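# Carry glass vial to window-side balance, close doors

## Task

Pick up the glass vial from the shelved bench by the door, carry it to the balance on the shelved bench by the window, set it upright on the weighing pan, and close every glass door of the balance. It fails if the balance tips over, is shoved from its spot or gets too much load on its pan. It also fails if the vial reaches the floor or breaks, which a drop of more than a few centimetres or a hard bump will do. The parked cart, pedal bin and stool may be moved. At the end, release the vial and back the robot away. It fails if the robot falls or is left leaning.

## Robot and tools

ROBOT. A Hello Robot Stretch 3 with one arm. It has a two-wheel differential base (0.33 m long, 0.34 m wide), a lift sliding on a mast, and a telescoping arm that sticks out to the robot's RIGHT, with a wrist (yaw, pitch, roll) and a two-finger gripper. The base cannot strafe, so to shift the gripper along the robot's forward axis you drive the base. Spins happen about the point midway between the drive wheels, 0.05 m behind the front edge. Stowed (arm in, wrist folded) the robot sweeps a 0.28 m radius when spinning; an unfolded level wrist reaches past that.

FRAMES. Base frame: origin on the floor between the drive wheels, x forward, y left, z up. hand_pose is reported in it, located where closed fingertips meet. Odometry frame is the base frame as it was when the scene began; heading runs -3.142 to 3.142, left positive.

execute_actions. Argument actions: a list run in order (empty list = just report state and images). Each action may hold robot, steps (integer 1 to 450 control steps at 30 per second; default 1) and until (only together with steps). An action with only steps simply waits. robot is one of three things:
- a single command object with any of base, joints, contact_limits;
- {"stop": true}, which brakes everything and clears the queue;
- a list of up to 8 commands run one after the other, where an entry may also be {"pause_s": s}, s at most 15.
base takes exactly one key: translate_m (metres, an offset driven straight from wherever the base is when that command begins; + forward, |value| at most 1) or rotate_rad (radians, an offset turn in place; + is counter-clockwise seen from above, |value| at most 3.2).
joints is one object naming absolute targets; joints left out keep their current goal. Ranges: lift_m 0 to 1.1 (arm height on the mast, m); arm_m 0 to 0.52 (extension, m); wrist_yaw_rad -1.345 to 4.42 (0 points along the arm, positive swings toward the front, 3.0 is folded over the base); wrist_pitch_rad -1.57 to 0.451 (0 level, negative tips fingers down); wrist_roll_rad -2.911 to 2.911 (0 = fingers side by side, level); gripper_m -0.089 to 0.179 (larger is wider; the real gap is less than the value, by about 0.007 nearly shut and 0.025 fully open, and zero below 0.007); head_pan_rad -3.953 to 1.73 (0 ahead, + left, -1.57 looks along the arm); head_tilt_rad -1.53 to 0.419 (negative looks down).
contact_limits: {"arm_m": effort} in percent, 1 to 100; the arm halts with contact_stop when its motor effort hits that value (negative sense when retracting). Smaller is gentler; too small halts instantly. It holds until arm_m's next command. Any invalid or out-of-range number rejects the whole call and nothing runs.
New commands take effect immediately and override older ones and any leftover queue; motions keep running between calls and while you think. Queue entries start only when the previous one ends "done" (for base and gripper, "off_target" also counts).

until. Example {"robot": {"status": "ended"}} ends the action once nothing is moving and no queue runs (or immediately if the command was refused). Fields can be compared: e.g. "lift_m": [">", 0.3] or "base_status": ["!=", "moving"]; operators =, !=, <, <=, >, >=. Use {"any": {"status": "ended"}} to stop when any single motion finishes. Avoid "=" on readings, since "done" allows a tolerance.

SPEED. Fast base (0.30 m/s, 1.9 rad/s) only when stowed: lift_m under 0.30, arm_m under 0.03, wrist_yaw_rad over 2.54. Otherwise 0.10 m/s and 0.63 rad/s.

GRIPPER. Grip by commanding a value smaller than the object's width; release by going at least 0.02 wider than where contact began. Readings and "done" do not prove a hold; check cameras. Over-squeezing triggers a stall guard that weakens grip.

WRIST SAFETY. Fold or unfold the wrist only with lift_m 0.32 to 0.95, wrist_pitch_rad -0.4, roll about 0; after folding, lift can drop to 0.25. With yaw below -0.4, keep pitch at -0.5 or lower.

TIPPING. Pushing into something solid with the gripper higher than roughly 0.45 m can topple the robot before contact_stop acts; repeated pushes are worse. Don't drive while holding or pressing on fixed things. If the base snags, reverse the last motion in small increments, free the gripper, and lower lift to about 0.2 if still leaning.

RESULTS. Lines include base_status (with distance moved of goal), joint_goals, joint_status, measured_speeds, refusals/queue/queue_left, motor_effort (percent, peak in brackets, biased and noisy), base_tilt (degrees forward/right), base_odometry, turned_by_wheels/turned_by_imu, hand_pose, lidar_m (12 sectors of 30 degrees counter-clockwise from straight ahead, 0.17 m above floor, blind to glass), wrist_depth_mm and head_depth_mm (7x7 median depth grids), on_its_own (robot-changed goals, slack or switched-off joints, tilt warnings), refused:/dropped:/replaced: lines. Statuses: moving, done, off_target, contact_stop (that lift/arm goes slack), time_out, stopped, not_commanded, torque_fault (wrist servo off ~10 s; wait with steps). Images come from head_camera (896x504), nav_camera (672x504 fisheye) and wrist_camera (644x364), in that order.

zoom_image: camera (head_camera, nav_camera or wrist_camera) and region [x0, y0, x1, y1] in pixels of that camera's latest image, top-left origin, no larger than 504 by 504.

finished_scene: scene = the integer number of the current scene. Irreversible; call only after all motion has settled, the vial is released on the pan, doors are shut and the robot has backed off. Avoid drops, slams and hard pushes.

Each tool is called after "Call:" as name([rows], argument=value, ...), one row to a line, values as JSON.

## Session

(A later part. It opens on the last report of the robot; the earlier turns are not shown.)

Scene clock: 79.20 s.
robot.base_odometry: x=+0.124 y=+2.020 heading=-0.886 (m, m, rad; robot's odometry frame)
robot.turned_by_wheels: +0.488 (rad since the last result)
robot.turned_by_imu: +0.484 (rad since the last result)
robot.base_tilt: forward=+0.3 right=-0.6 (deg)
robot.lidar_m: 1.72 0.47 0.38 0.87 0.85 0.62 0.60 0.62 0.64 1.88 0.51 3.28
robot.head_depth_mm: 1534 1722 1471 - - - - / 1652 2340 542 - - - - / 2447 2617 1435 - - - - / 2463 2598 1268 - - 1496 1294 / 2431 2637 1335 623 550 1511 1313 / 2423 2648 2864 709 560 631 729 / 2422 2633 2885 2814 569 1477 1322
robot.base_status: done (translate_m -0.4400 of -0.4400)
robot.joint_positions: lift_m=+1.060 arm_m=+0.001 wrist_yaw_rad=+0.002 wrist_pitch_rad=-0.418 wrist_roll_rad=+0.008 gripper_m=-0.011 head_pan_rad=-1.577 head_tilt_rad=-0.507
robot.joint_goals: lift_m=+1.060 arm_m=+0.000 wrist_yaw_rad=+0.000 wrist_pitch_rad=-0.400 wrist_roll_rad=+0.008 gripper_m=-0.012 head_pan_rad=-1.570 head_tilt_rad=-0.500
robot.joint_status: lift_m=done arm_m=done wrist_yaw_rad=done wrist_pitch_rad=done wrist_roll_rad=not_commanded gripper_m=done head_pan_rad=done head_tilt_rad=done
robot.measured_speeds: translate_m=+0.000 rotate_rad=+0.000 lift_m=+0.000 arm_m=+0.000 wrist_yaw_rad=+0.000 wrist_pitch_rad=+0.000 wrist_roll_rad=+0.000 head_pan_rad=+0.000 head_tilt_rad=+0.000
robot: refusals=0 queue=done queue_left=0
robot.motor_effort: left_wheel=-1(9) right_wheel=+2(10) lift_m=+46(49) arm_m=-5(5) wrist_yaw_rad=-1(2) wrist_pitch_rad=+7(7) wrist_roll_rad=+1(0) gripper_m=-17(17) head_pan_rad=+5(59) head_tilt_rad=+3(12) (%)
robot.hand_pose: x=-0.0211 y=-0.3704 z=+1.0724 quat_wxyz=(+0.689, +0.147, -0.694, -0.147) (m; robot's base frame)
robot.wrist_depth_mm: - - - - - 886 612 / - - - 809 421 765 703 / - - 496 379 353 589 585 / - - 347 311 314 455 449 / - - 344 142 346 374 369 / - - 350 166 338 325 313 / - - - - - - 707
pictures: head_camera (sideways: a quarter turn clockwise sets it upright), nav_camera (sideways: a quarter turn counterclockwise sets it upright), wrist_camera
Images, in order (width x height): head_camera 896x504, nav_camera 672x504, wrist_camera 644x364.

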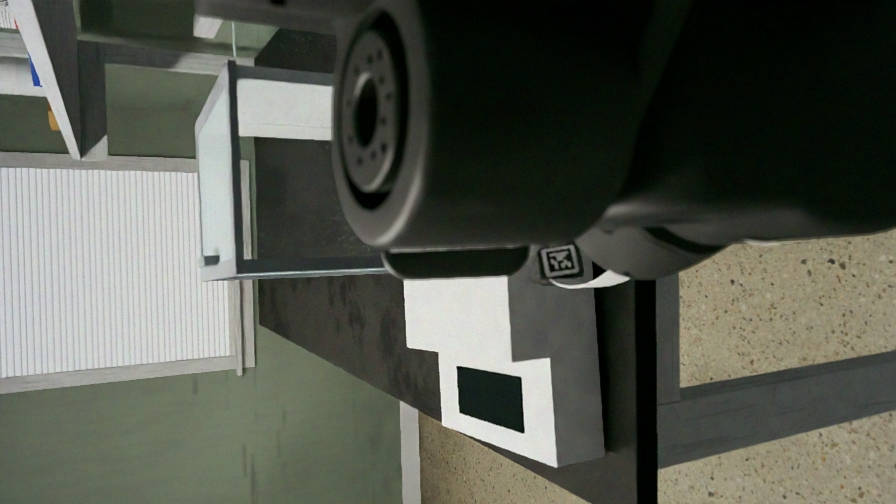

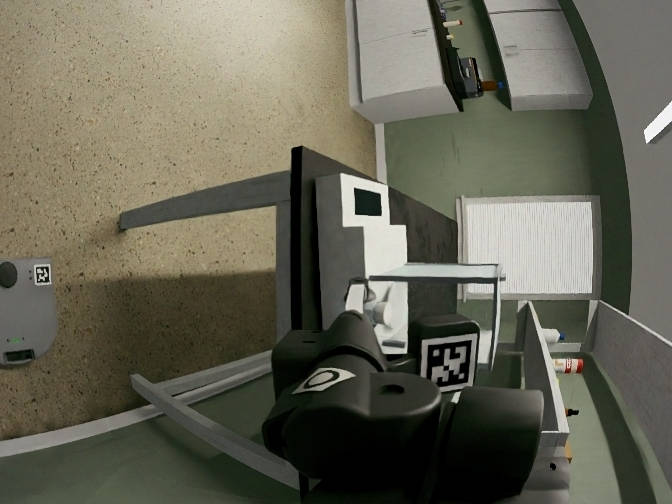

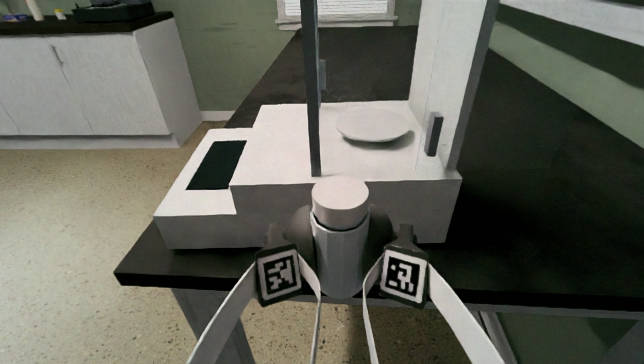

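Call:
execute_actions([
  {"robot":[{"base":{"translate_m":-0.032},"joints":{"lift_m":1.075,"arm_m":0.09}}],"steps":450,"until":{"robot":{"status":"ended"}}},
])

Scene clock: 83.73 s.
robot.base_odometry: x=+0.103 y=+2.045 heading=-0.886 (m, m, rad; robot's odometry frame)
robot.turned_by_wheels: +0.000 (rad since the last result)
robot.turned_by_imu: +0.000 (rad since the last result)
robot.base_tilt: forward=+0.3 right=-0.6 (deg)
robot.lidar_m: 1.75 0.47 0.40 0.87 0.80 0.59 0.57 0.59 0.62 1.74 0.52 3.26
robot.head_depth_mm: 699 - - - 562 1347 1265 / 1642 - - - 566 1489 1303 / 2399 2575 - - - 1498 1302 / 2423 2583 - 694 556 1497 1313 / 2437 2604 1236 594 552 1506 1310 / 2447 2615 2769 670 555 1465 760 / 2430 2633 2887 2687 562 620 1260
robot.base_status: done (translate_m -0.0320 of -0.0320)
robot.joint_positions: lift_m=+1.075 arm_m=+0.090 wrist_yaw_rad=+0.001 wrist_pitch_rad=-0.418 wrist_roll_rad=+0.008 gripper_m=-0.011 head_pan_rad=-1.577 head_tilt_rad=-0.507
robot.joint_goals: lift_m=+1.075 arm_m=+0.090 wrist_yaw_rad=+0.000 wrist_pitch_rad=-0.400 wrist_roll_rad=+0.008 gripper_m=-0.012 head_pan_rad=-1.570 head_tilt_rad=-0.500
robot.joint_status: lift_m=done arm_m=done wrist_yaw_rad=done wrist_pitch_rad=done wrist_roll_rad=not_commanded gripper_m=done head_pan_rad=done head_tilt_rad=done
robot.measured_speeds: translate_m=+0.000 rotate_rad=+0.000 lift_m=+0.000 arm_m=+0.000 wrist_yaw_rad=+0.000 wrist_pitch_rad=+0.000 wrist_roll_rad=+0.000 head_pan_rad=+0.000 head_tilt_rad=+0.000
robot: refusals=0 queue=done queue_left=0
robot.motor_effort: left_wheel=-1(4) right_wheel=+3(4) lift_m=+46(49) arm_m=+3(3) wrist_yaw_rad=-1(1) wrist_pitch_rad=+7(7) wrist_roll_rad=+0(1) gripper_m=-16(16) head_pan_rad=+5(5) head_tilt_rad=+3(3) (%)
robot.hand_pose: x=-0.0212 y=-0.4591 z=+1.0873 quat_wxyz=(+0.689, +0.147, -0.694, -0.147) (m; robot's base frame)
robot.wrist_depth_mm: - - - - 292 673 578 / - - - 924 295 812 662 / - - 661 408 301 602 598 / - - 337 317 291 480 474 / - 337 271 142 264 391 387 / - 277 261 165 280 331 328 / - 292 288 288 288 287 284
pictures: head_camera (sideways: a quarter turn clockwise sets it upright), nav_camera (sideways: a quarter turn counterclockwise sets it upright), wrist_camera
Images, in order (width x height): head_camera 896x504, nav_camera 672x504, wrist_camera 644x364.

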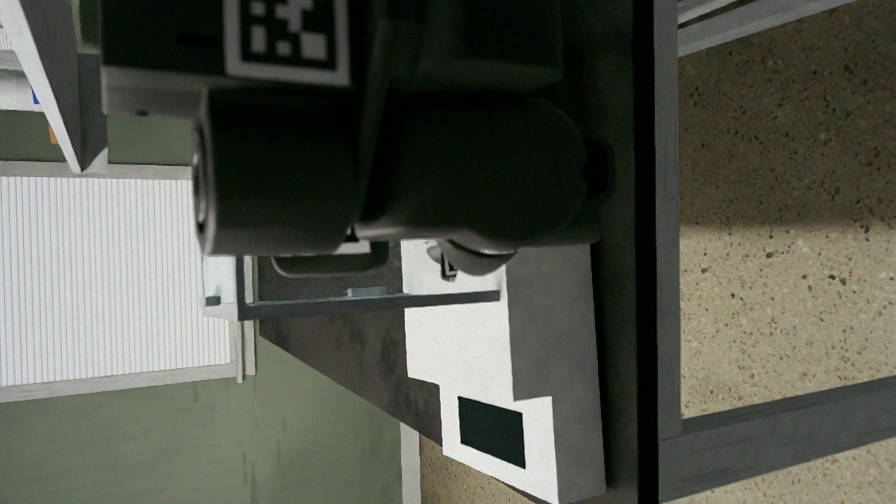

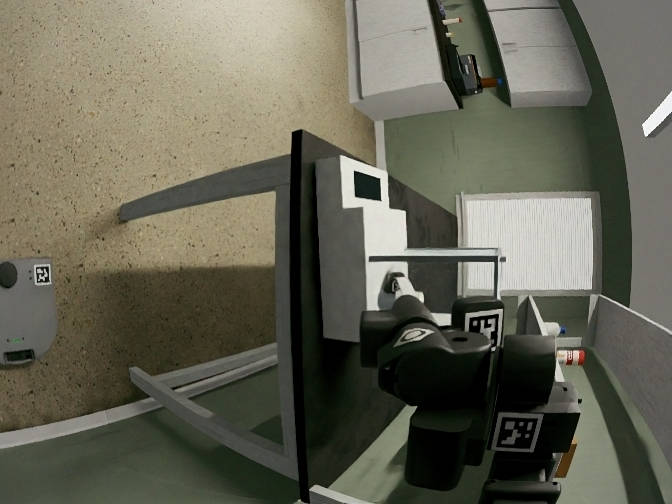

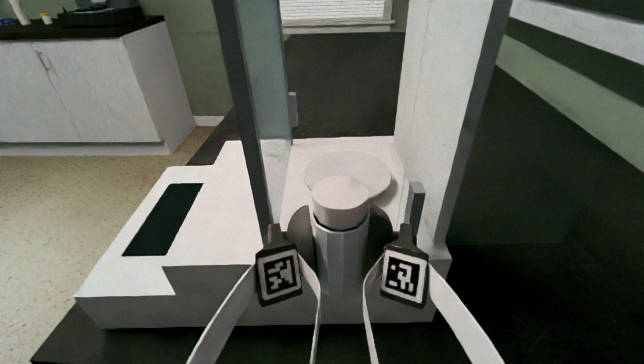

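Call:
zoom_image(camera="wrist_camera", region=[200, 0, 520, 280])

Region (200, 0, 520, 280) of wrist_camera's 644x364 image, scaled by 1.575; it fills the top 441 rows of this view, and the rest is white.

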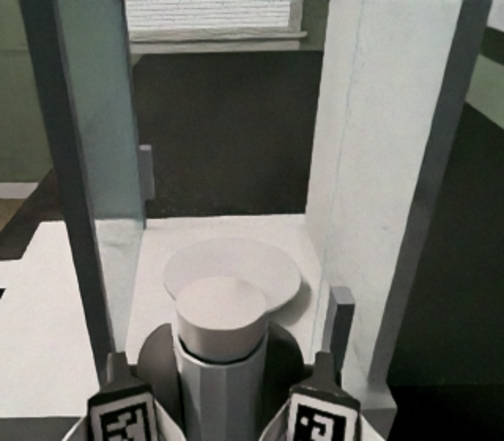

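Call:
execute_actions([
  {"robot":[{"base":{"translate_m":0.004}},{"joints":{"arm_m":0.24,"lift_m":1.066},"contact_limits":{"arm_m":12}},{"joints":{"lift_m":1.057}}],"steps":450,"until":{"robot":{"status":"ended"}}},
])

Scene clock: 92.57 s.
robot.base_odometry: x=+0.106 y=+2.042 heading=-0.886 (m, m, rad; robot's odometry frame)
robot.turned_by_wheels: +0.000 (rad since the last result)
robot.turned_by_imu: +0.000 (rad since the last result)
robot.base_tilt: forward=+0.3 right=-0.6 (deg)
robot.lidar_m: 1.75 0.47 0.40 0.87 0.81 0.59 0.57 0.59 0.62 1.77 0.52 3.28
robot.head_depth_mm: 1055 1657 1273 811 596 1353 1269 / 1646 - - 724 575 1482 1301 / 2425 2573 - 569 558 1496 1299 / 2456 2604 1221 588 557 1495 1306 / 2421 2606 1235 593 551 1507 1313 / 2425 2643 2842 671 556 672 743 / 2431 2643 2875 2871 560 621 1258
robot.base_status: done (translate_m +0.0040 of +0.0040)
robot.joint_positions: lift_m=+1.057 arm_m=+0.240 wrist_yaw_rad=+0.001 wrist_pitch_rad=-0.418 wrist_roll_rad=+0.008 gripper_m=-0.011 head_pan_rad=-1.577 head_tilt_rad=-0.507
robot.joint_goals: lift_m=+1.057 arm_m=+0.240 wrist_yaw_rad=+0.000 wrist_pitch_rad=-0.400 wrist_roll_rad=+0.008 gripper_m=-0.012 head_pan_rad=-1.570 head_tilt_rad=-0.500
robot.joint_status: lift_m=done arm_m=done wrist_yaw_rad=done wrist_pitch_rad=done wrist_roll_rad=not_commanded gripper_m=done head_pan_rad=done head_tilt_rad=done
robot.measured_speeds: translate_m=+0.000 rotate_rad=+0.000 lift_m=+0.000 arm_m=+0.000 wrist_yaw_rad=+0.000 wrist_pitch_rad=+0.000 wrist_roll_rad=+0.000 head_pan_rad=+0.000 head_tilt_rad=+0.000
robot: refusals=0 queue=done queue_left=0
robot.motor_effort: left_wheel=-1(2) right_wheel=+3(8) lift_m=+27(45) arm_m=+3(3) wrist_yaw_rad=-1(1) wrist_pitch_rad=+8(7) wrist_roll_rad=+0(1) gripper_m=-17(17) head_pan_rad=+5(5) head_tilt_rad=+3(3) (%)
robot.contact_limits: arm_m 12 (drawing in: default 33, maximum 53; extending or still: default 42, maximum 70)
robot.hand_pose: x=-0.0213 y=-0.6091 z=+1.0701 quat_wxyz=(+0.689, +0.147, -0.694, -0.147) (m; robot's base frame)
robot.wrist_depth_mm: - - - - - 139 93 / - - - 872 843 140 93 / - - 614 614 594 141 93 / - - 458 455 439 142 94 / - 294 248 142 229 143 94 / - 215 207 166 184 145 95 / - 180 178 167 166 136 95
pictures: head_camera (sideways: a quarter turn clockwise sets it upright), nav_camera (sideways: a quarter turn counterclockwise sets it upright), wrist_camera
Images, in order (width x height): head_camera 896x504, nav_camera 672x504, wrist_camera 644x364.

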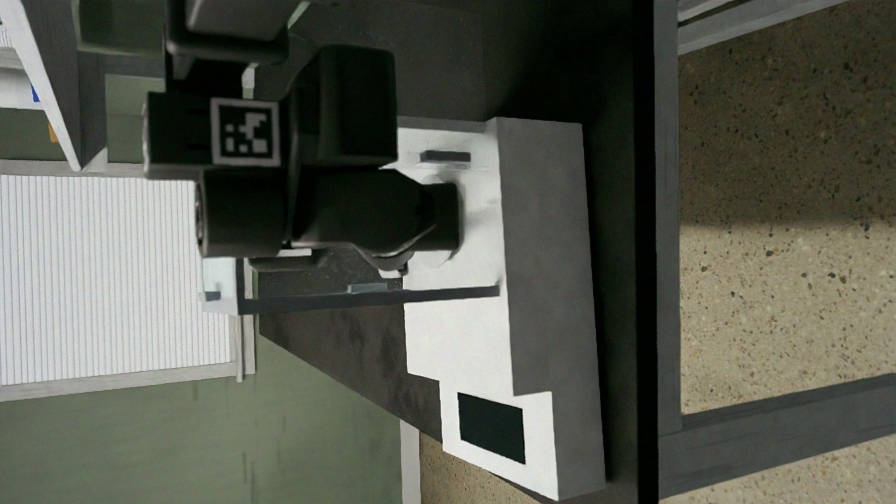

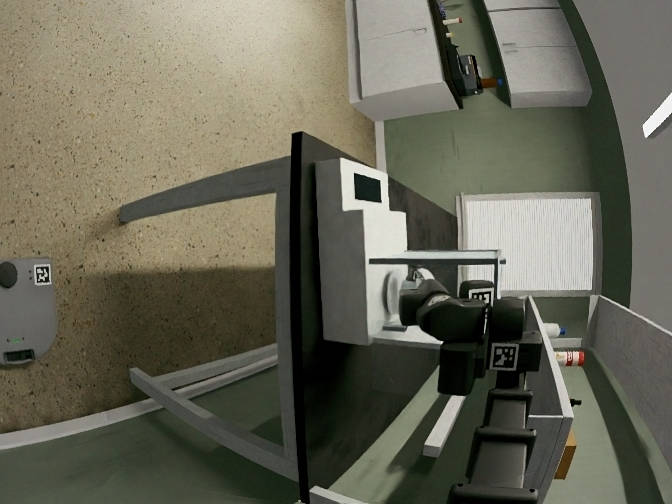

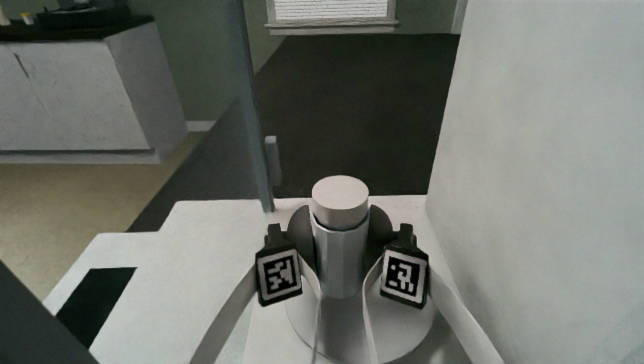

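Call:
execute_actions([
  {"robot":[{"joints":{"lift_m":1.047}},{"joints":{"gripper_m":0.056}},{"joints":{"arm_m":0.195},"contact_limits":{"arm_m":15}},{"joints":{"gripper_m":0.035}},{"joints":{"arm_m":0.1},"contact_limits":{"arm_m":15}},{"joints":{"lift_m":1.036,"gripper_m":0.045},"base":{"translate_m":-0.057}}],"steps":450,"until":{"robot":{"status":"ended"}}},
])

Scene clock: 102.67 s.
robot.base_odometry: x=+0.070 y=+2.086 heading=-0.886 (m, m, rad; robot's odometry frame)
robot.turned_by_wheels: +0.000 (rad since the last result)
robot.turned_by_imu: +0.000 (rad since the last result)
robot.base_tilt: forward=+0.2 right=-0.6 (deg)
robot.lidar_m: 1.80 0.46 0.44 0.87 0.73 0.53 0.51 0.53 0.58 1.51 0.54 3.24
robot.head_depth_mm: 516 1417 - - - 1351 1238 / 1313 2220 - - - 1494 1303 / 2371 2612 1428 - - 1533 1307 / 2433 2629 1458 - 561 1498 1314 / 2413 2598 1339 592 555 1496 1318 / 2438 2595 1349 597 551 1507 1321 / 2404 2620 2881 717 556 642 726
robot.base_status: done (translate_m -0.0570 of -0.0570)
robot.joint_positions: lift_m=+1.036 arm_m=+0.100 wrist_yaw_rad=-0.001 wrist_pitch_rad=-0.418 wrist_roll_rad=+0.008 gripper_m=+0.045 head_pan_rad=-1.577 head_tilt_rad=-0.507
robot.joint_goals: lift_m=+1.036 arm_m=+0.100 wrist_yaw_rad=+0.000 wrist_pitch_rad=-0.400 wrist_roll_rad=+0.008 gripper_m=+0.045 head_pan_rad=-1.570 head_tilt_rad=-0.500
robot.joint_status: lift_m=done arm_m=done wrist_yaw_rad=done wrist_pitch_rad=done wrist_roll_rad=not_commanded gripper_m=done head_pan_rad=done head_tilt_rad=done
robot.measured_speeds: translate_m=+0.000 rotate_rad=+0.000 lift_m=+0.000 arm_m=+0.000 wrist_yaw_rad=+0.000 wrist_pitch_rad=+0.000 wrist_roll_rad=+0.000 head_pan_rad=+0.000 head_tilt_rad=+0.000
robot: refusals=0 queue=done queue_left=0
robot.motor_effort: left_wheel=-1(6) right_wheel=+2(5) lift_m=+27(30) arm_m=-5(5) wrist_yaw_rad=+1(1) wrist_pitch_rad=+7(7) wrist_roll_rad=+0(0) gripper_m=+1(97) head_pan_rad=+5(4) head_tilt_rad=+3(2) (%)
robot.contact_limits: arm_m 15 (drawing in: default 33, maximum 53; extending or still: default 42, maximum 70)
robot.hand_pose: x=-0.0217 y=-0.4697 z=+1.0491 quat_wxyz=(+0.689, +0.146, -0.694, -0.148) (m; robot's base frame)
robot.wrist_depth_mm: - - - - - 917 519 / - - 826 800 720 771 596 / - - 352 299 521 539 544 / - 263 268 254 404 421 413 / 283 225 226 224 343 342 335 / 249 247 246 249 274 289 284 / 262 260 256 255 252 249 247
pictures: head_camera (sideways: a quarter turn clockwise sets it upright), nav_camera (sideways: a quarter turn counterclockwise sets it upright), wrist_camera
Images, in order (width x height): head_camera 896x504, nav_camera 672x504, wrist_camera 644x364.

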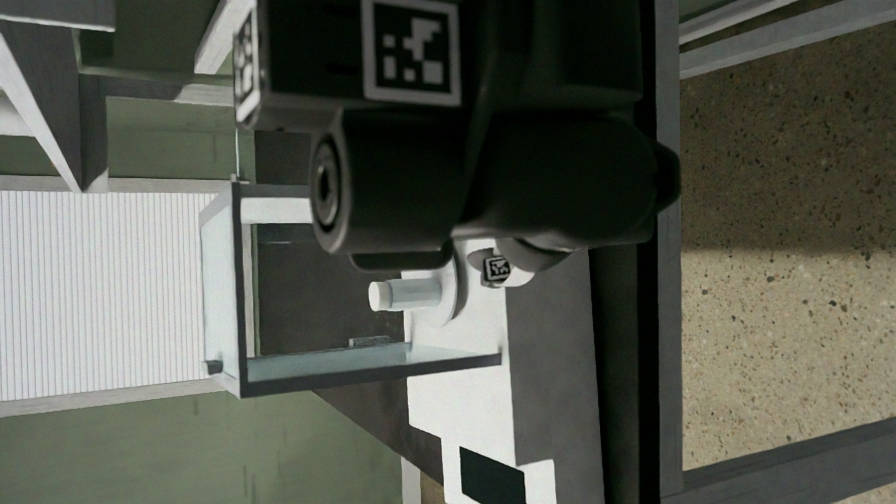

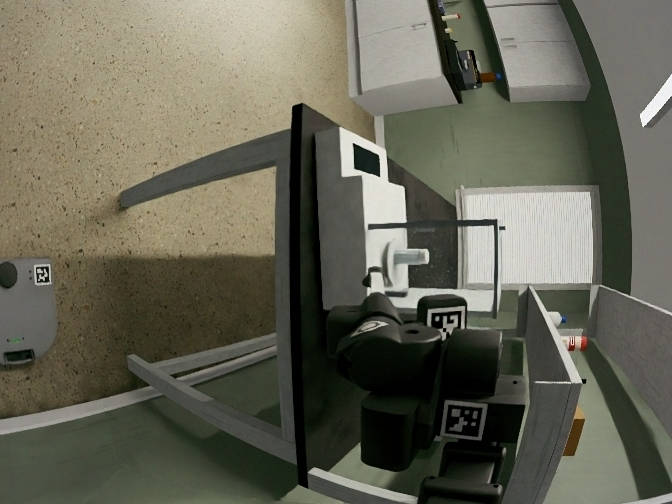

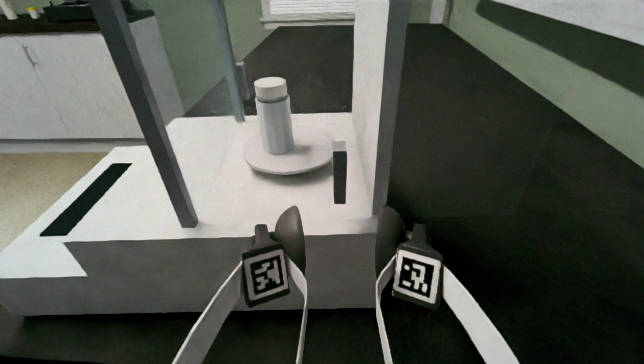

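Call:
execute_actions([
  {"robot":[{"joints":{"arm_m":0.128},"contact_limits":{"arm_m":10}},{"base":{"translate_m":0.07}}],"steps":450,"until":{"robot":{"status":"ended"}}},
])

Scene clock: 107.37 s.
robot.base_odometry: x=+0.114 y=+2.032 heading=-0.886 (m, m, rad; robot's odometry frame)
robot.turned_by_wheels: +0.000 (rad since the last result)
robot.turned_by_imu: +0.000 (rad since the last result)
robot.base_tilt: forward=+0.3 right=-0.6 (deg)
robot.lidar_m: 1.73 0.47 0.39 0.87 0.83 0.61 0.58 0.61 0.63 1.82 0.51 3.26
robot.head_depth_mm: 1317 1693 - - 552 1380 1297 / 1648 2469 - - 555 1486 1300 / 2398 2605 1588 - - 1493 1311 / 2443 2636 1448 536 556 1496 1313 / 2426 2623 1338 625 551 1499 1317 / 2418 2617 2848 710 558 644 739 / 2416 2607 2849 2829 563 633 1292
robot.base_status: done (translate_m +0.0700 of +0.0700)
robot.joint_positions: lift_m=+1.036 arm_m=+0.128 wrist_yaw_rad=-0.006 wrist_pitch_rad=-0.418 wrist_roll_rad=+0.008 gripper_m=+0.045 head_pan_rad=-1.577 head_tilt_rad=-0.507
robot.joint_goals: lift_m=+1.036 arm_m=+0.128 wrist_yaw_rad=+0.000 wrist_pitch_rad=-0.400 wrist_roll_rad=+0.008 gripper_m=+0.045 head_pan_rad=-1.570 head_tilt_rad=-0.500
robot.joint_status: lift_m=done arm_m=done wrist_yaw_rad=done wrist_pitch_rad=done wrist_roll_rad=not_commanded gripper_m=done head_pan_rad=done head_tilt_rad=done
robot.measured_speeds: translate_m=+0.000 rotate_rad=+0.000 lift_m=+0.000 arm_m=+0.000 wrist_yaw_rad=+0.000 wrist_pitch_rad=+0.000 wrist_roll_rad=+0.000 head_pan_rad=+0.000 head_tilt_rad=+0.000
robot: refusals=0 queue=done queue_left=0
robot.motor_effort: left_wheel=-2(2) right_wheel=+5(12) lift_m=+27(27) arm_m=+3(3) wrist_yaw_rad=+5(6) wrist_pitch_rad=+7(8) wrist_roll_rad=+0(0) gripper_m=-1(2) head_pan_rad=+5(5) head_tilt_rad=+3(3) (%)
robot.contact_limits: arm_m 10 (drawing in: default 33, maximum 53; extending or still: default 42, maximum 70)
robot.hand_pose: x=-0.0228 y=-0.4970 z=+1.0490 quat_wxyz=(+0.689, +0.144, -0.695, -0.150) (m; robot's base frame)
robot.wrist_depth_mm: - - - - - 167 498 / - - - 791 673 168 650 / - - 353 328 301 182 533 / - 375 258 252 248 201 411 / - 264 219 214 211 316 337 / - 216 197 199 205 272 285 / 247 233 235 235 237 248 247
pictures: head_camera (sideways: a quarter turn clockwise sets it upright), nav_camera (sideways: a quarter turn counterclockwise sets it upright), wrist_camera
Images, in order (width x height): head_camera 896x504, nav_camera 672x504, wrist_camera 644x364.

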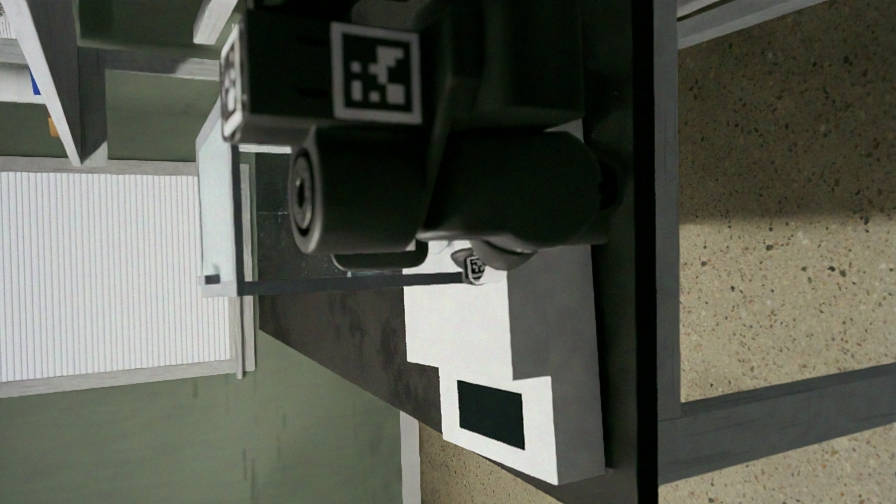

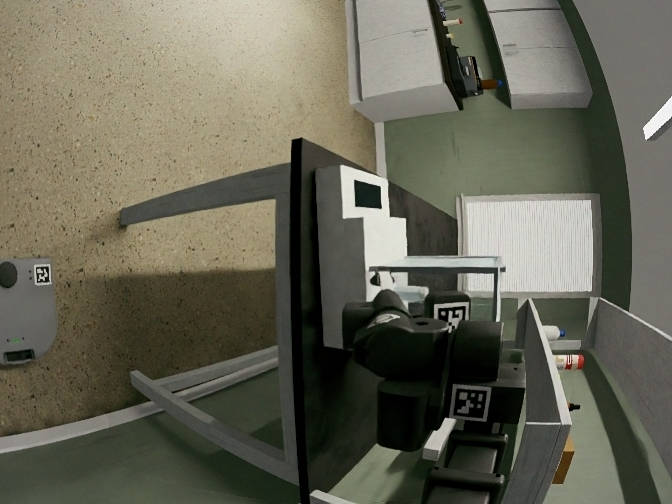

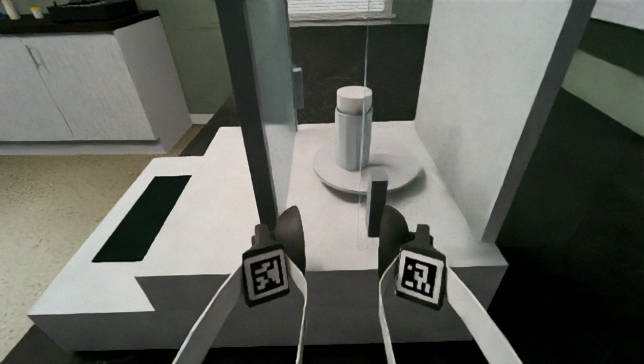

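Call:
execute_actions([
  {"robot":[{"joints":{"arm_m":0.124},"contact_limits":{"arm_m":10}},{"base":{"translate_m":0.046}}],"steps":450,"until":{"robot":{"status":"ended"}}},
])

Scene clock: 112.33 s.
robot.base_odometry: x=+0.143 y=+1.996 heading=-0.886 (m, m, rad; robot's odometry frame)
robot.turned_by_wheels: +0.000 (rad since the last result)
robot.turned_by_imu: -0.001 (rad since the last result)
robot.base_tilt: forward=+0.2 right=-0.7 (deg)
robot.lidar_m: 1.69 0.48 0.37 0.67 0.89 0.65 0.63 0.65 0.66 0.50 0.50 3.27
robot.head_depth_mm: 1575 1717 - - 543 1451 1298 / 2246 2574 - - 555 1483 1303 / 2445 2644 1672 - - 1487 1301 / 2442 2612 1331 622 554 1503 1312 / 2422 2666 1340 670 558 1498 1281 / 2450 2648 2899 888 559 622 764 / 2435 2626 2865 2827 1920 1556 1322
robot.base_status: done (translate_m +0.0460 of +0.0460)
robot.joint_positions: lift_m=+1.036 arm_m=+0.124 wrist_yaw_rad=-0.113 wrist_pitch_rad=-0.419 wrist_roll_rad=+0.008 gripper_m=+0.045 head_pan_rad=-1.577 head_tilt_rad=-0.507
robot.joint_goals: lift_m=+1.036 arm_m=+0.124 wrist_yaw_rad=-0.081 wrist_pitch_rad=-0.400 wrist_roll_rad=+0.008 gripper_m=+0.045 head_pan_rad=-1.570 head_tilt_rad=-0.500
robot.joint_status: lift_m=done arm_m=done wrist_yaw_rad=done wrist_pitch_rad=done wrist_roll_rad=not_commanded gripper_m=done head_pan_rad=done head_tilt_rad=done
robot.measured_speeds: translate_m=+0.000 rotate_rad=+0.000 lift_m=+0.000 arm_m=+0.000 wrist_yaw_rad=+0.000 wrist_pitch_rad=+0.000 wrist_roll_rad=+0.000 head_pan_rad=+0.000 head_tilt_rad=+0.000
robot: refusals=0 queue=done queue_left=0
robot.on_its_own: wrist_yaw_rad is held at -0.081, not at your +0.000, by its stall guard, which is still easing
robot.motor_effort: left_wheel=-7(12) right_wheel=+17(31) lift_m=+27(27) arm_m=-4(6) wrist_yaw_rad=+24(50) wrist_pitch_rad=+8(8) wrist_roll_rad=+1(1) gripper_m=+10(16) head_pan_rad=+5(5) head_tilt_rad=+3(3) (%)
robot.contact_limits: arm_m 10 (drawing in: default 33, maximum 53; extending or still: default 42, maximum 70)
robot.hand_pose: x=-0.0468 y=-0.4919 z=+1.0487 quat_wxyz=(+0.680, +0.107, -0.701, -0.187) (m; robot's base frame)
robot.wrist_depth_mm: - - - - - 186 454 / - - - 728 331 191 602 / - - 546 256 286 197 531 / - - 269 252 250 229 411 / - 272 218 213 219 218 338 / - 224 194 209 218 271 286 / 247 212 226 239 244 249 246
pictures: head_camera (sideways: a quarter turn clockwise sets it upright), nav_camera (sideways: a quarter turn counterclockwise sets it upright), wrist_camera
Images, in order (width x height): head_camera 896x504, nav_camera 672x504, wrist_camera 644x364.

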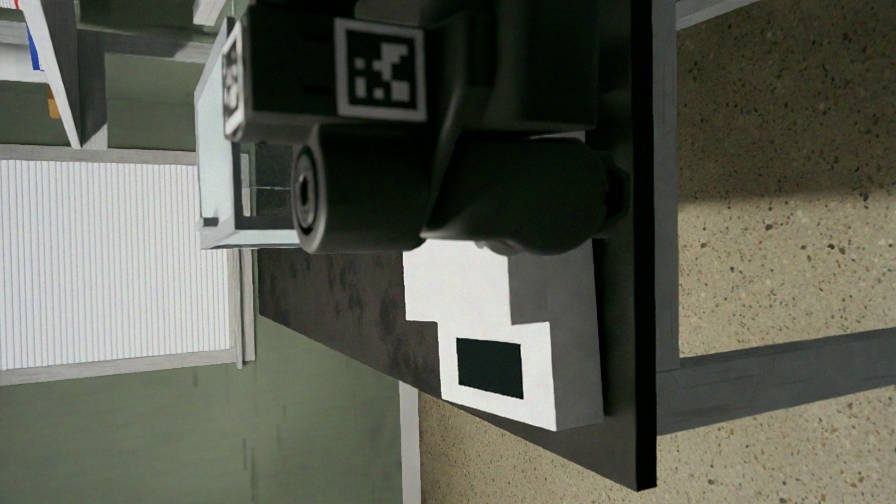

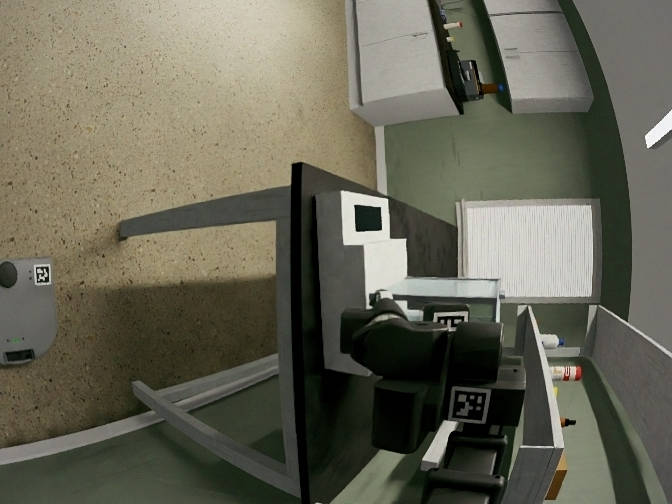

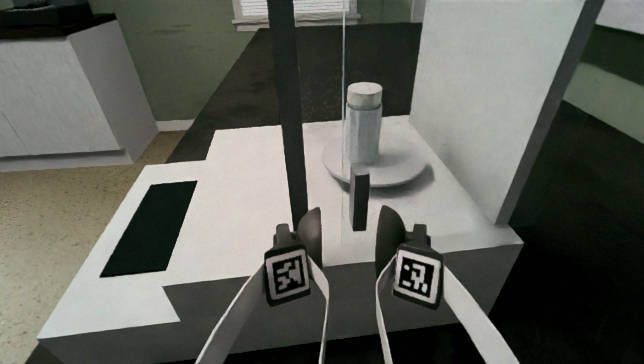

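The left pad caught the post. Back off, then straddle both post and handle with a wider grip.

Call:
execute_actions([
  {"robot":[{"base":{"translate_m":-0.035}},{"joints":{"arm_m":0.09}},{"joints":{"wrist_yaw_rad":0.0,"gripper_m":0.11},"base":{"translate_m":0.035}}],"steps":450,"until":{"robot":{"status":"ended"}}},
])

Scene clock: 117.23 s.
robot.base_odometry: x=+0.143 y=+1.996 heading=-0.886 (m, m, rad; robot's odometry frame)
robot.turned_by_wheels: +0.000 (rad since the last result)
robot.turned_by_imu: +0.001 (rad since the last result)
robot.base_tilt: forward=+0.3 right=-0.7 (deg)
robot.lidar_m: 1.69 0.48 0.37 0.67 0.89 0.65 0.63 0.65 0.66 0.50 0.50 3.28
robot.head_depth_mm: 1569 1713 - - - 1485 1292 / 2252 2548 - - - 1529 1301 / 2426 2621 1576 - - 1499 1311 / 2455 2606 1223 588 560 1510 1307 / 2436 2650 1338 698 558 1499 1249 / 2402 2617 2875 886 559 622 764 / 2425 2630 2876 2833 1899 1560 1318
robot.base_status: done (translate_m +0.0350 of +0.0350)
robot.joint_positions: lift_m=+1.036 arm_m=+0.090 wrist_yaw_rad=-0.002 wrist_pitch_rad=-0.421 wrist_roll_rad=+0.008 gripper_m=+0.110 head_pan_rad=-1.577 head_tilt_rad=-0.507
robot.joint_goals: lift_m=+1.036 arm_m=+0.090 wrist_yaw_rad=+0.000 wrist_pitch_rad=-0.400 wrist_roll_rad=+0.008 gripper_m=+0.110 head_pan_rad=-1.570 head_tilt_rad=-0.500
robot.joint_status: lift_m=done arm_m=done wrist_yaw_rad=done wrist_pitch_rad=done wrist_roll_rad=not_commanded gripper_m=done head_pan_rad=done head_tilt_rad=done
robot.measured_speeds: translate_m=+0.000 rotate_rad=+0.000 lift_m=+0.000 arm_m=+0.000 wrist_yaw_rad=+0.000 wrist_pitch_rad=+0.000 wrist_roll_rad=+0.000 head_pan_rad=+0.000 head_tilt_rad=+0.000
robot: refusals=0 queue=done queue_left=0
robot.motor_effort: left_wheel=-1(8) right_wheel=+2(15) lift_m=+27(28) arm_m=-5(5) wrist_yaw_rad=+2(19) wrist_pitch_rad=+9(8) wrist_roll_rad=+0(1) gripper_m=+0(97) head_pan_rad=+5(5) head_tilt_rad=+3(2) (%)
robot.hand_pose: x=-0.0220 y=-0.4593 z=+1.0484 quat_wxyz=(+0.689, +0.146, -0.694, -0.149) (m; robot's base frame)
robot.wrist_depth_mm: - - - - - 248 175 / - - - 739 780 250 195 / - - 652 341 289 252 498 / - - 314 262 249 237 406 / - - 233 227 227 224 334 / - 283 264 256 257 286 285 / - 262 257 254 252 248 247
pictures: head_camera (sideways: a quarter turn clockwise sets it upright), nav_camera (sideways: a quarter turn counterclockwise sets it upright), wrist_camera
Images, in order (width x height): head_camera 896x504, nav_camera 672x504, wrist_camera 644x364.

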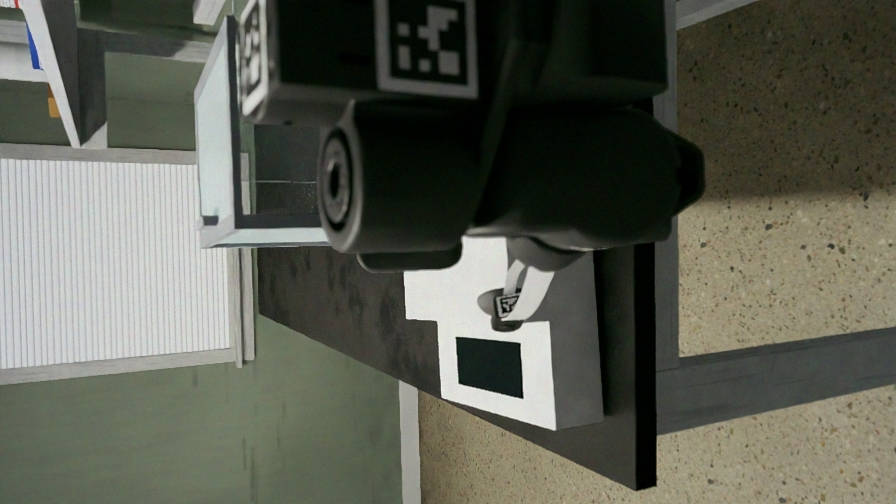

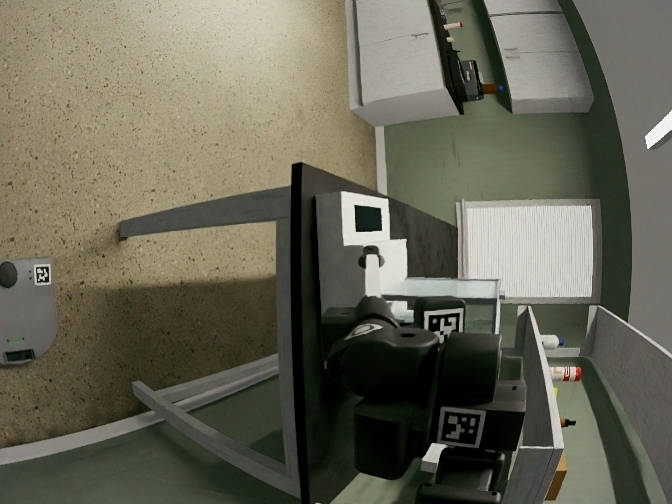

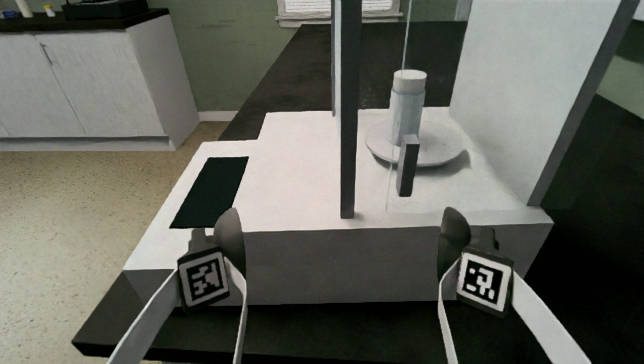

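Call:
execute_actions([
  {"robot":[{"base":{"translate_m":-0.015}},{"joints":{"arm_m":0.128},"contact_limits":{"arm_m":10}},{"base":{"translate_m":0.035}}],"steps":450,"until":{"robot":{"status":"ended"}}},
])

Scene clock: 122.60 s.
robot.base_odometry: x=+0.156 y=+1.981 heading=-0.886 (m, m, rad; robot's odometry frame)
robot.turned_by_wheels: +0.000 (rad since the last result)
robot.turned_by_imu: +0.000 (rad since the last result)
robot.base_tilt: forward=+0.2 right=-0.6 (deg)
robot.lidar_m: 1.67 0.48 0.36 0.61 0.90 0.67 0.65 0.67 0.69 0.50 0.51 3.27
robot.head_depth_mm: 1346 1738 - - 553 1484 1301 / 2363 2564 - - 555 1492 1301 / 2433 2637 1582 - - 1489 1300 / 2437 2600 1457 621 552 1496 1310 / 2431 2645 1456 706 557 654 765 / 2441 2628 2883 2660 564 635 1264 / 2433 2636 2904 2816 2032 1603 1317
robot.base_status: done (translate_m +0.0350 of +0.0350)
robot.joint_positions: lift_m=+1.036 arm_m=+0.128 wrist_yaw_rad=-0.004 wrist_pitch_rad=-0.421 wrist_roll_rad=+0.008 gripper_m=+0.110 head_pan_rad=-1.577 head_tilt_rad=-0.507
robot.joint_goals: lift_m=+1.036 arm_m=+0.128 wrist_yaw_rad=+0.000 wrist_pitch_rad=-0.400 wrist_roll_rad=+0.008 gripper_m=+0.110 head_pan_rad=-1.570 head_tilt_rad=-0.500
robot.joint_status: lift_m=done arm_m=done wrist_yaw_rad=done wrist_pitch_rad=done wrist_roll_rad=not_commanded gripper_m=done head_pan_rad=done head_tilt_rad=done
robot.measured_speeds: translate_m=+0.000 rotate_rad=+0.000 lift_m=+0.000 arm_m=+0.000 wrist_yaw_rad=+0.000 wrist_pitch_rad=+0.000 wrist_roll_rad=+0.000 head_pan_rad=+0.000 head_tilt_rad=+0.000
robot: refusals=0 queue=done queue_left=0
robot.motor_effort: left_wheel=-2(4) right_wheel=+4(8) lift_m=+27(27) arm_m=+3(3) wrist_yaw_rad=+4(4) wrist_pitch_rad=+9(8) wrist_roll_rad=+1(0) gripper_m=-1(1) head_pan_rad=+5(5) head_tilt_rad=+3(3) (%)
robot.contact_limits: arm_m 10 (drawing in: default 33, maximum 53; extending or still: default 42, maximum 70)
robot.hand_pose: x=-0.0225 y=-0.4968 z=+1.0484 quat_wxyz=(+0.689, +0.146, -0.694, -0.150) (m; robot's base frame)
robot.wrist_depth_mm: - - - - - 279 185 / - - - 783 669 279 187 / - - - 343 231 281 187 / - - 328 264 238 243 189 / - - 234 214 195 216 206 / - - 199 193 195 189 209 / - 243 229 230 232 234 246
pictures: head_camera (sideways: a quarter turn clockwise sets it upright), nav_camera (sideways: a quarter turn counterclockwise sets it upright), wrist_camera
Images, in order (width x height): head_camera 896x504, nav_camera 672x504, wrist_camera 644x364.

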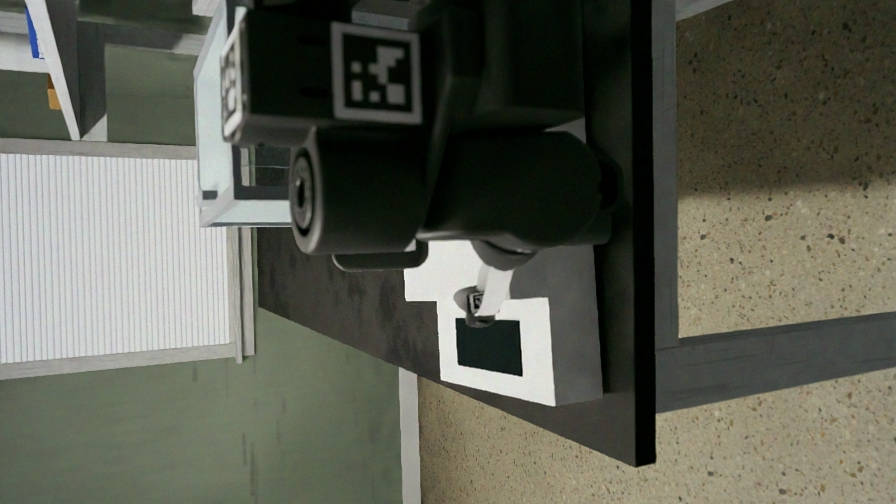

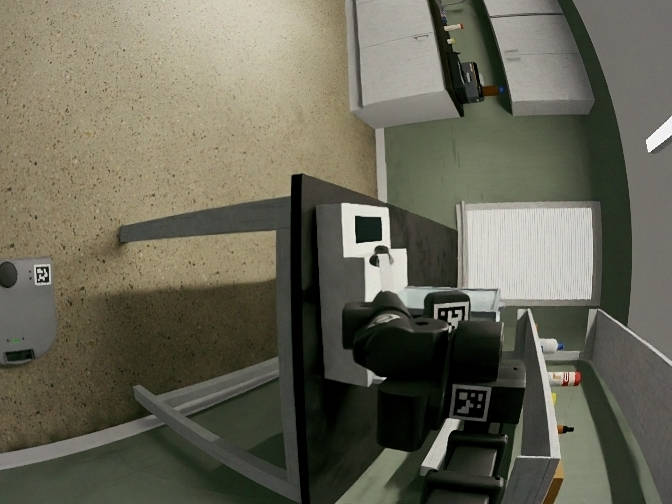

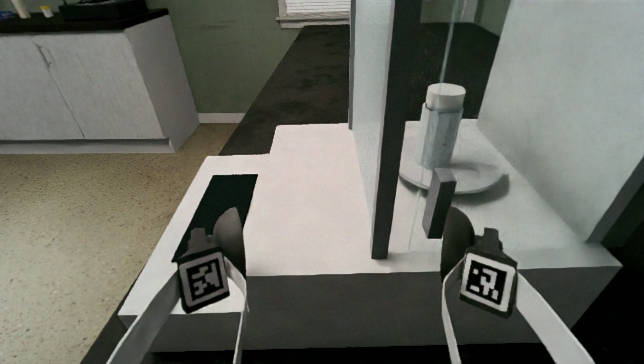

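Call:
execute_actions([
  {"robot":[{"base":{"translate_m":0.019}}],"steps":450,"until":{"robot":{"status":"ended"}}},
])

Scene clock: 124.50 s.
robot.base_odometry: x=+0.168 y=+1.966 heading=-0.886 (m, m, rad; robot's odometry frame)
robot.turned_by_wheels: +0.000 (rad since the last result)
robot.turned_by_imu: +0.000 (rad since the last result)
robot.base_tilt: forward=+0.4 right=-0.7 (deg)
robot.lidar_m: 1.65 0.48 0.35 0.55 0.90 0.69 0.67 0.69 0.73 0.49 0.51 3.28
robot.head_depth_mm: 1637 1726 - - 552 1483 1301 / 2372 2585 - - 554 1491 1300 / 2431 2608 1577 - - 1488 1306 / 2445 2631 1583 655 556 1498 1313 / 2441 2635 1808 881 557 633 730 / 2428 2633 2878 2813 587 1470 1315 / 2448 2617 2861 2833 2057 1607 1330
robot.base_status: done (translate_m +0.0190 of +0.0190)
robot.joint_positions: lift_m=+1.036 arm_m=+0.128 wrist_yaw_rad=-0.005 wrist_pitch_rad=-0.421 wrist_roll_rad=+0.008 gripper_m=+0.110 head_pan_rad=-1.577 head_tilt_rad=-0.507
robot.joint_goals: lift_m=+1.036 arm_m=+0.128 wrist_yaw_rad=+0.000 wrist_pitch_rad=-0.400 wrist_roll_rad=+0.008 gripper_m=+0.110 head_pan_rad=-1.570 head_tilt_rad=-0.500
robot.joint_status: lift_m=done arm_m=done wrist_yaw_rad=done wrist_pitch_rad=done wrist_roll_rad=not_commanded gripper_m=done head_pan_rad=done head_tilt_rad=done
robot.measured_speeds: translate_m=+0.000 rotate_rad=+0.000 lift_m=+0.000 arm_m=+0.000 wrist_yaw_rad=+0.000 wrist_pitch_rad=+0.000 wrist_roll_rad=+0.000 head_pan_rad=+0.000 head_tilt_rad=+0.000
robot: refusals=0 queue=done queue_left=0
robot.motor_effort: left_wheel=-2(4) right_wheel=+5(9) lift_m=+27(27) arm_m=+3(3) wrist_yaw_rad=+4(5) wrist_pitch_rad=+8(9) wrist_roll_rad=+1(1) gripper_m=-1(1) head_pan_rad=+5(6) head_tilt_rad=+3(3) (%)
robot.contact_limits: arm_m 10 (drawing in: default 33, maximum 53; extending or still: default 42, maximum 70)
robot.hand_pose: x=-0.0227 y=-0.4967 z=+1.0484 quat_wxyz=(+0.689, +0.145, -0.694, -0.150) (m; robot's base frame)
robot.wrist_depth_mm: - - - - - - 205 / - - - 804 319 289 207 / - - - 346 302 273 208 / - - 350 264 238 243 209 / - - 278 213 197 215 200 / - - 219 192 193 188 194 / - 258 228 228 229 231 240
pictures: head_camera (sideways: a quarter turn clockwise sets it upright), nav_camera (sideways: a quarter turn counterclockwise sets it upright), wrist_camera
Images, in order (width x height): head_camera 896x504, nav_camera 672x504, wrist_camera 644x364.

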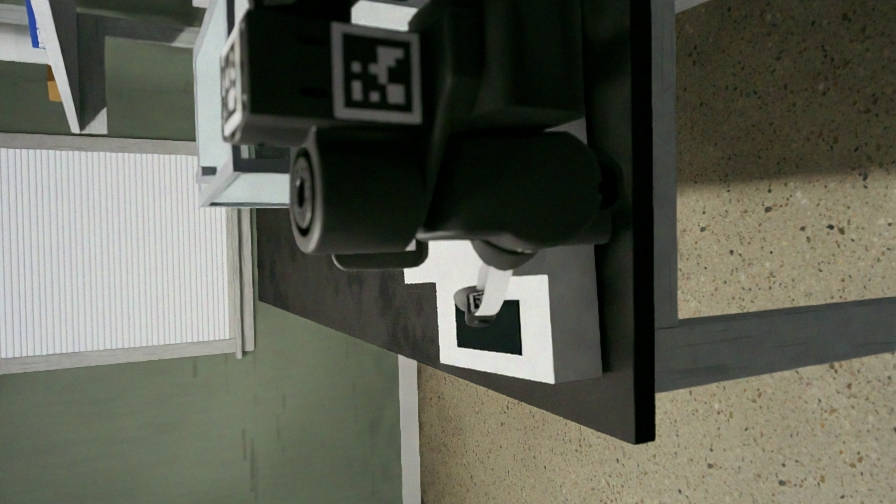

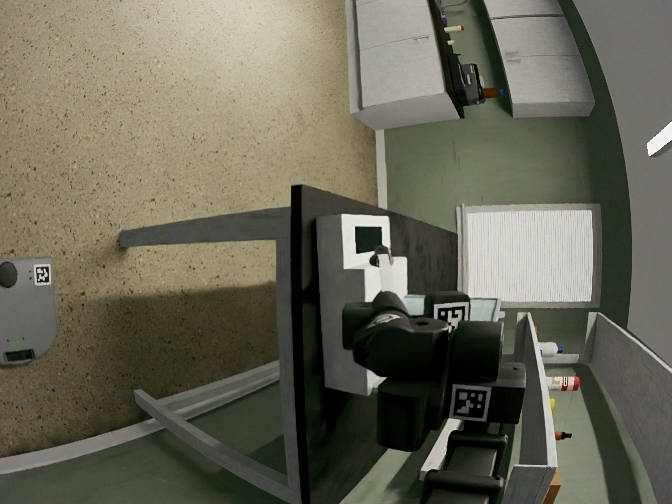

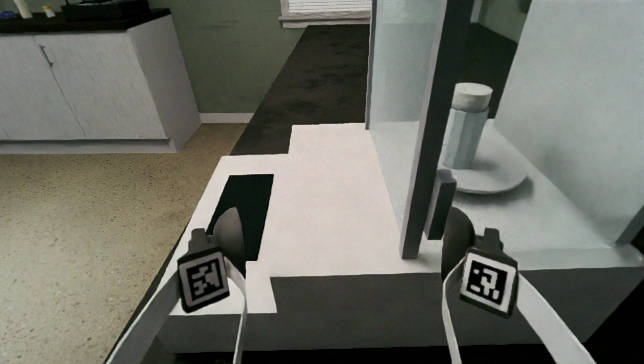

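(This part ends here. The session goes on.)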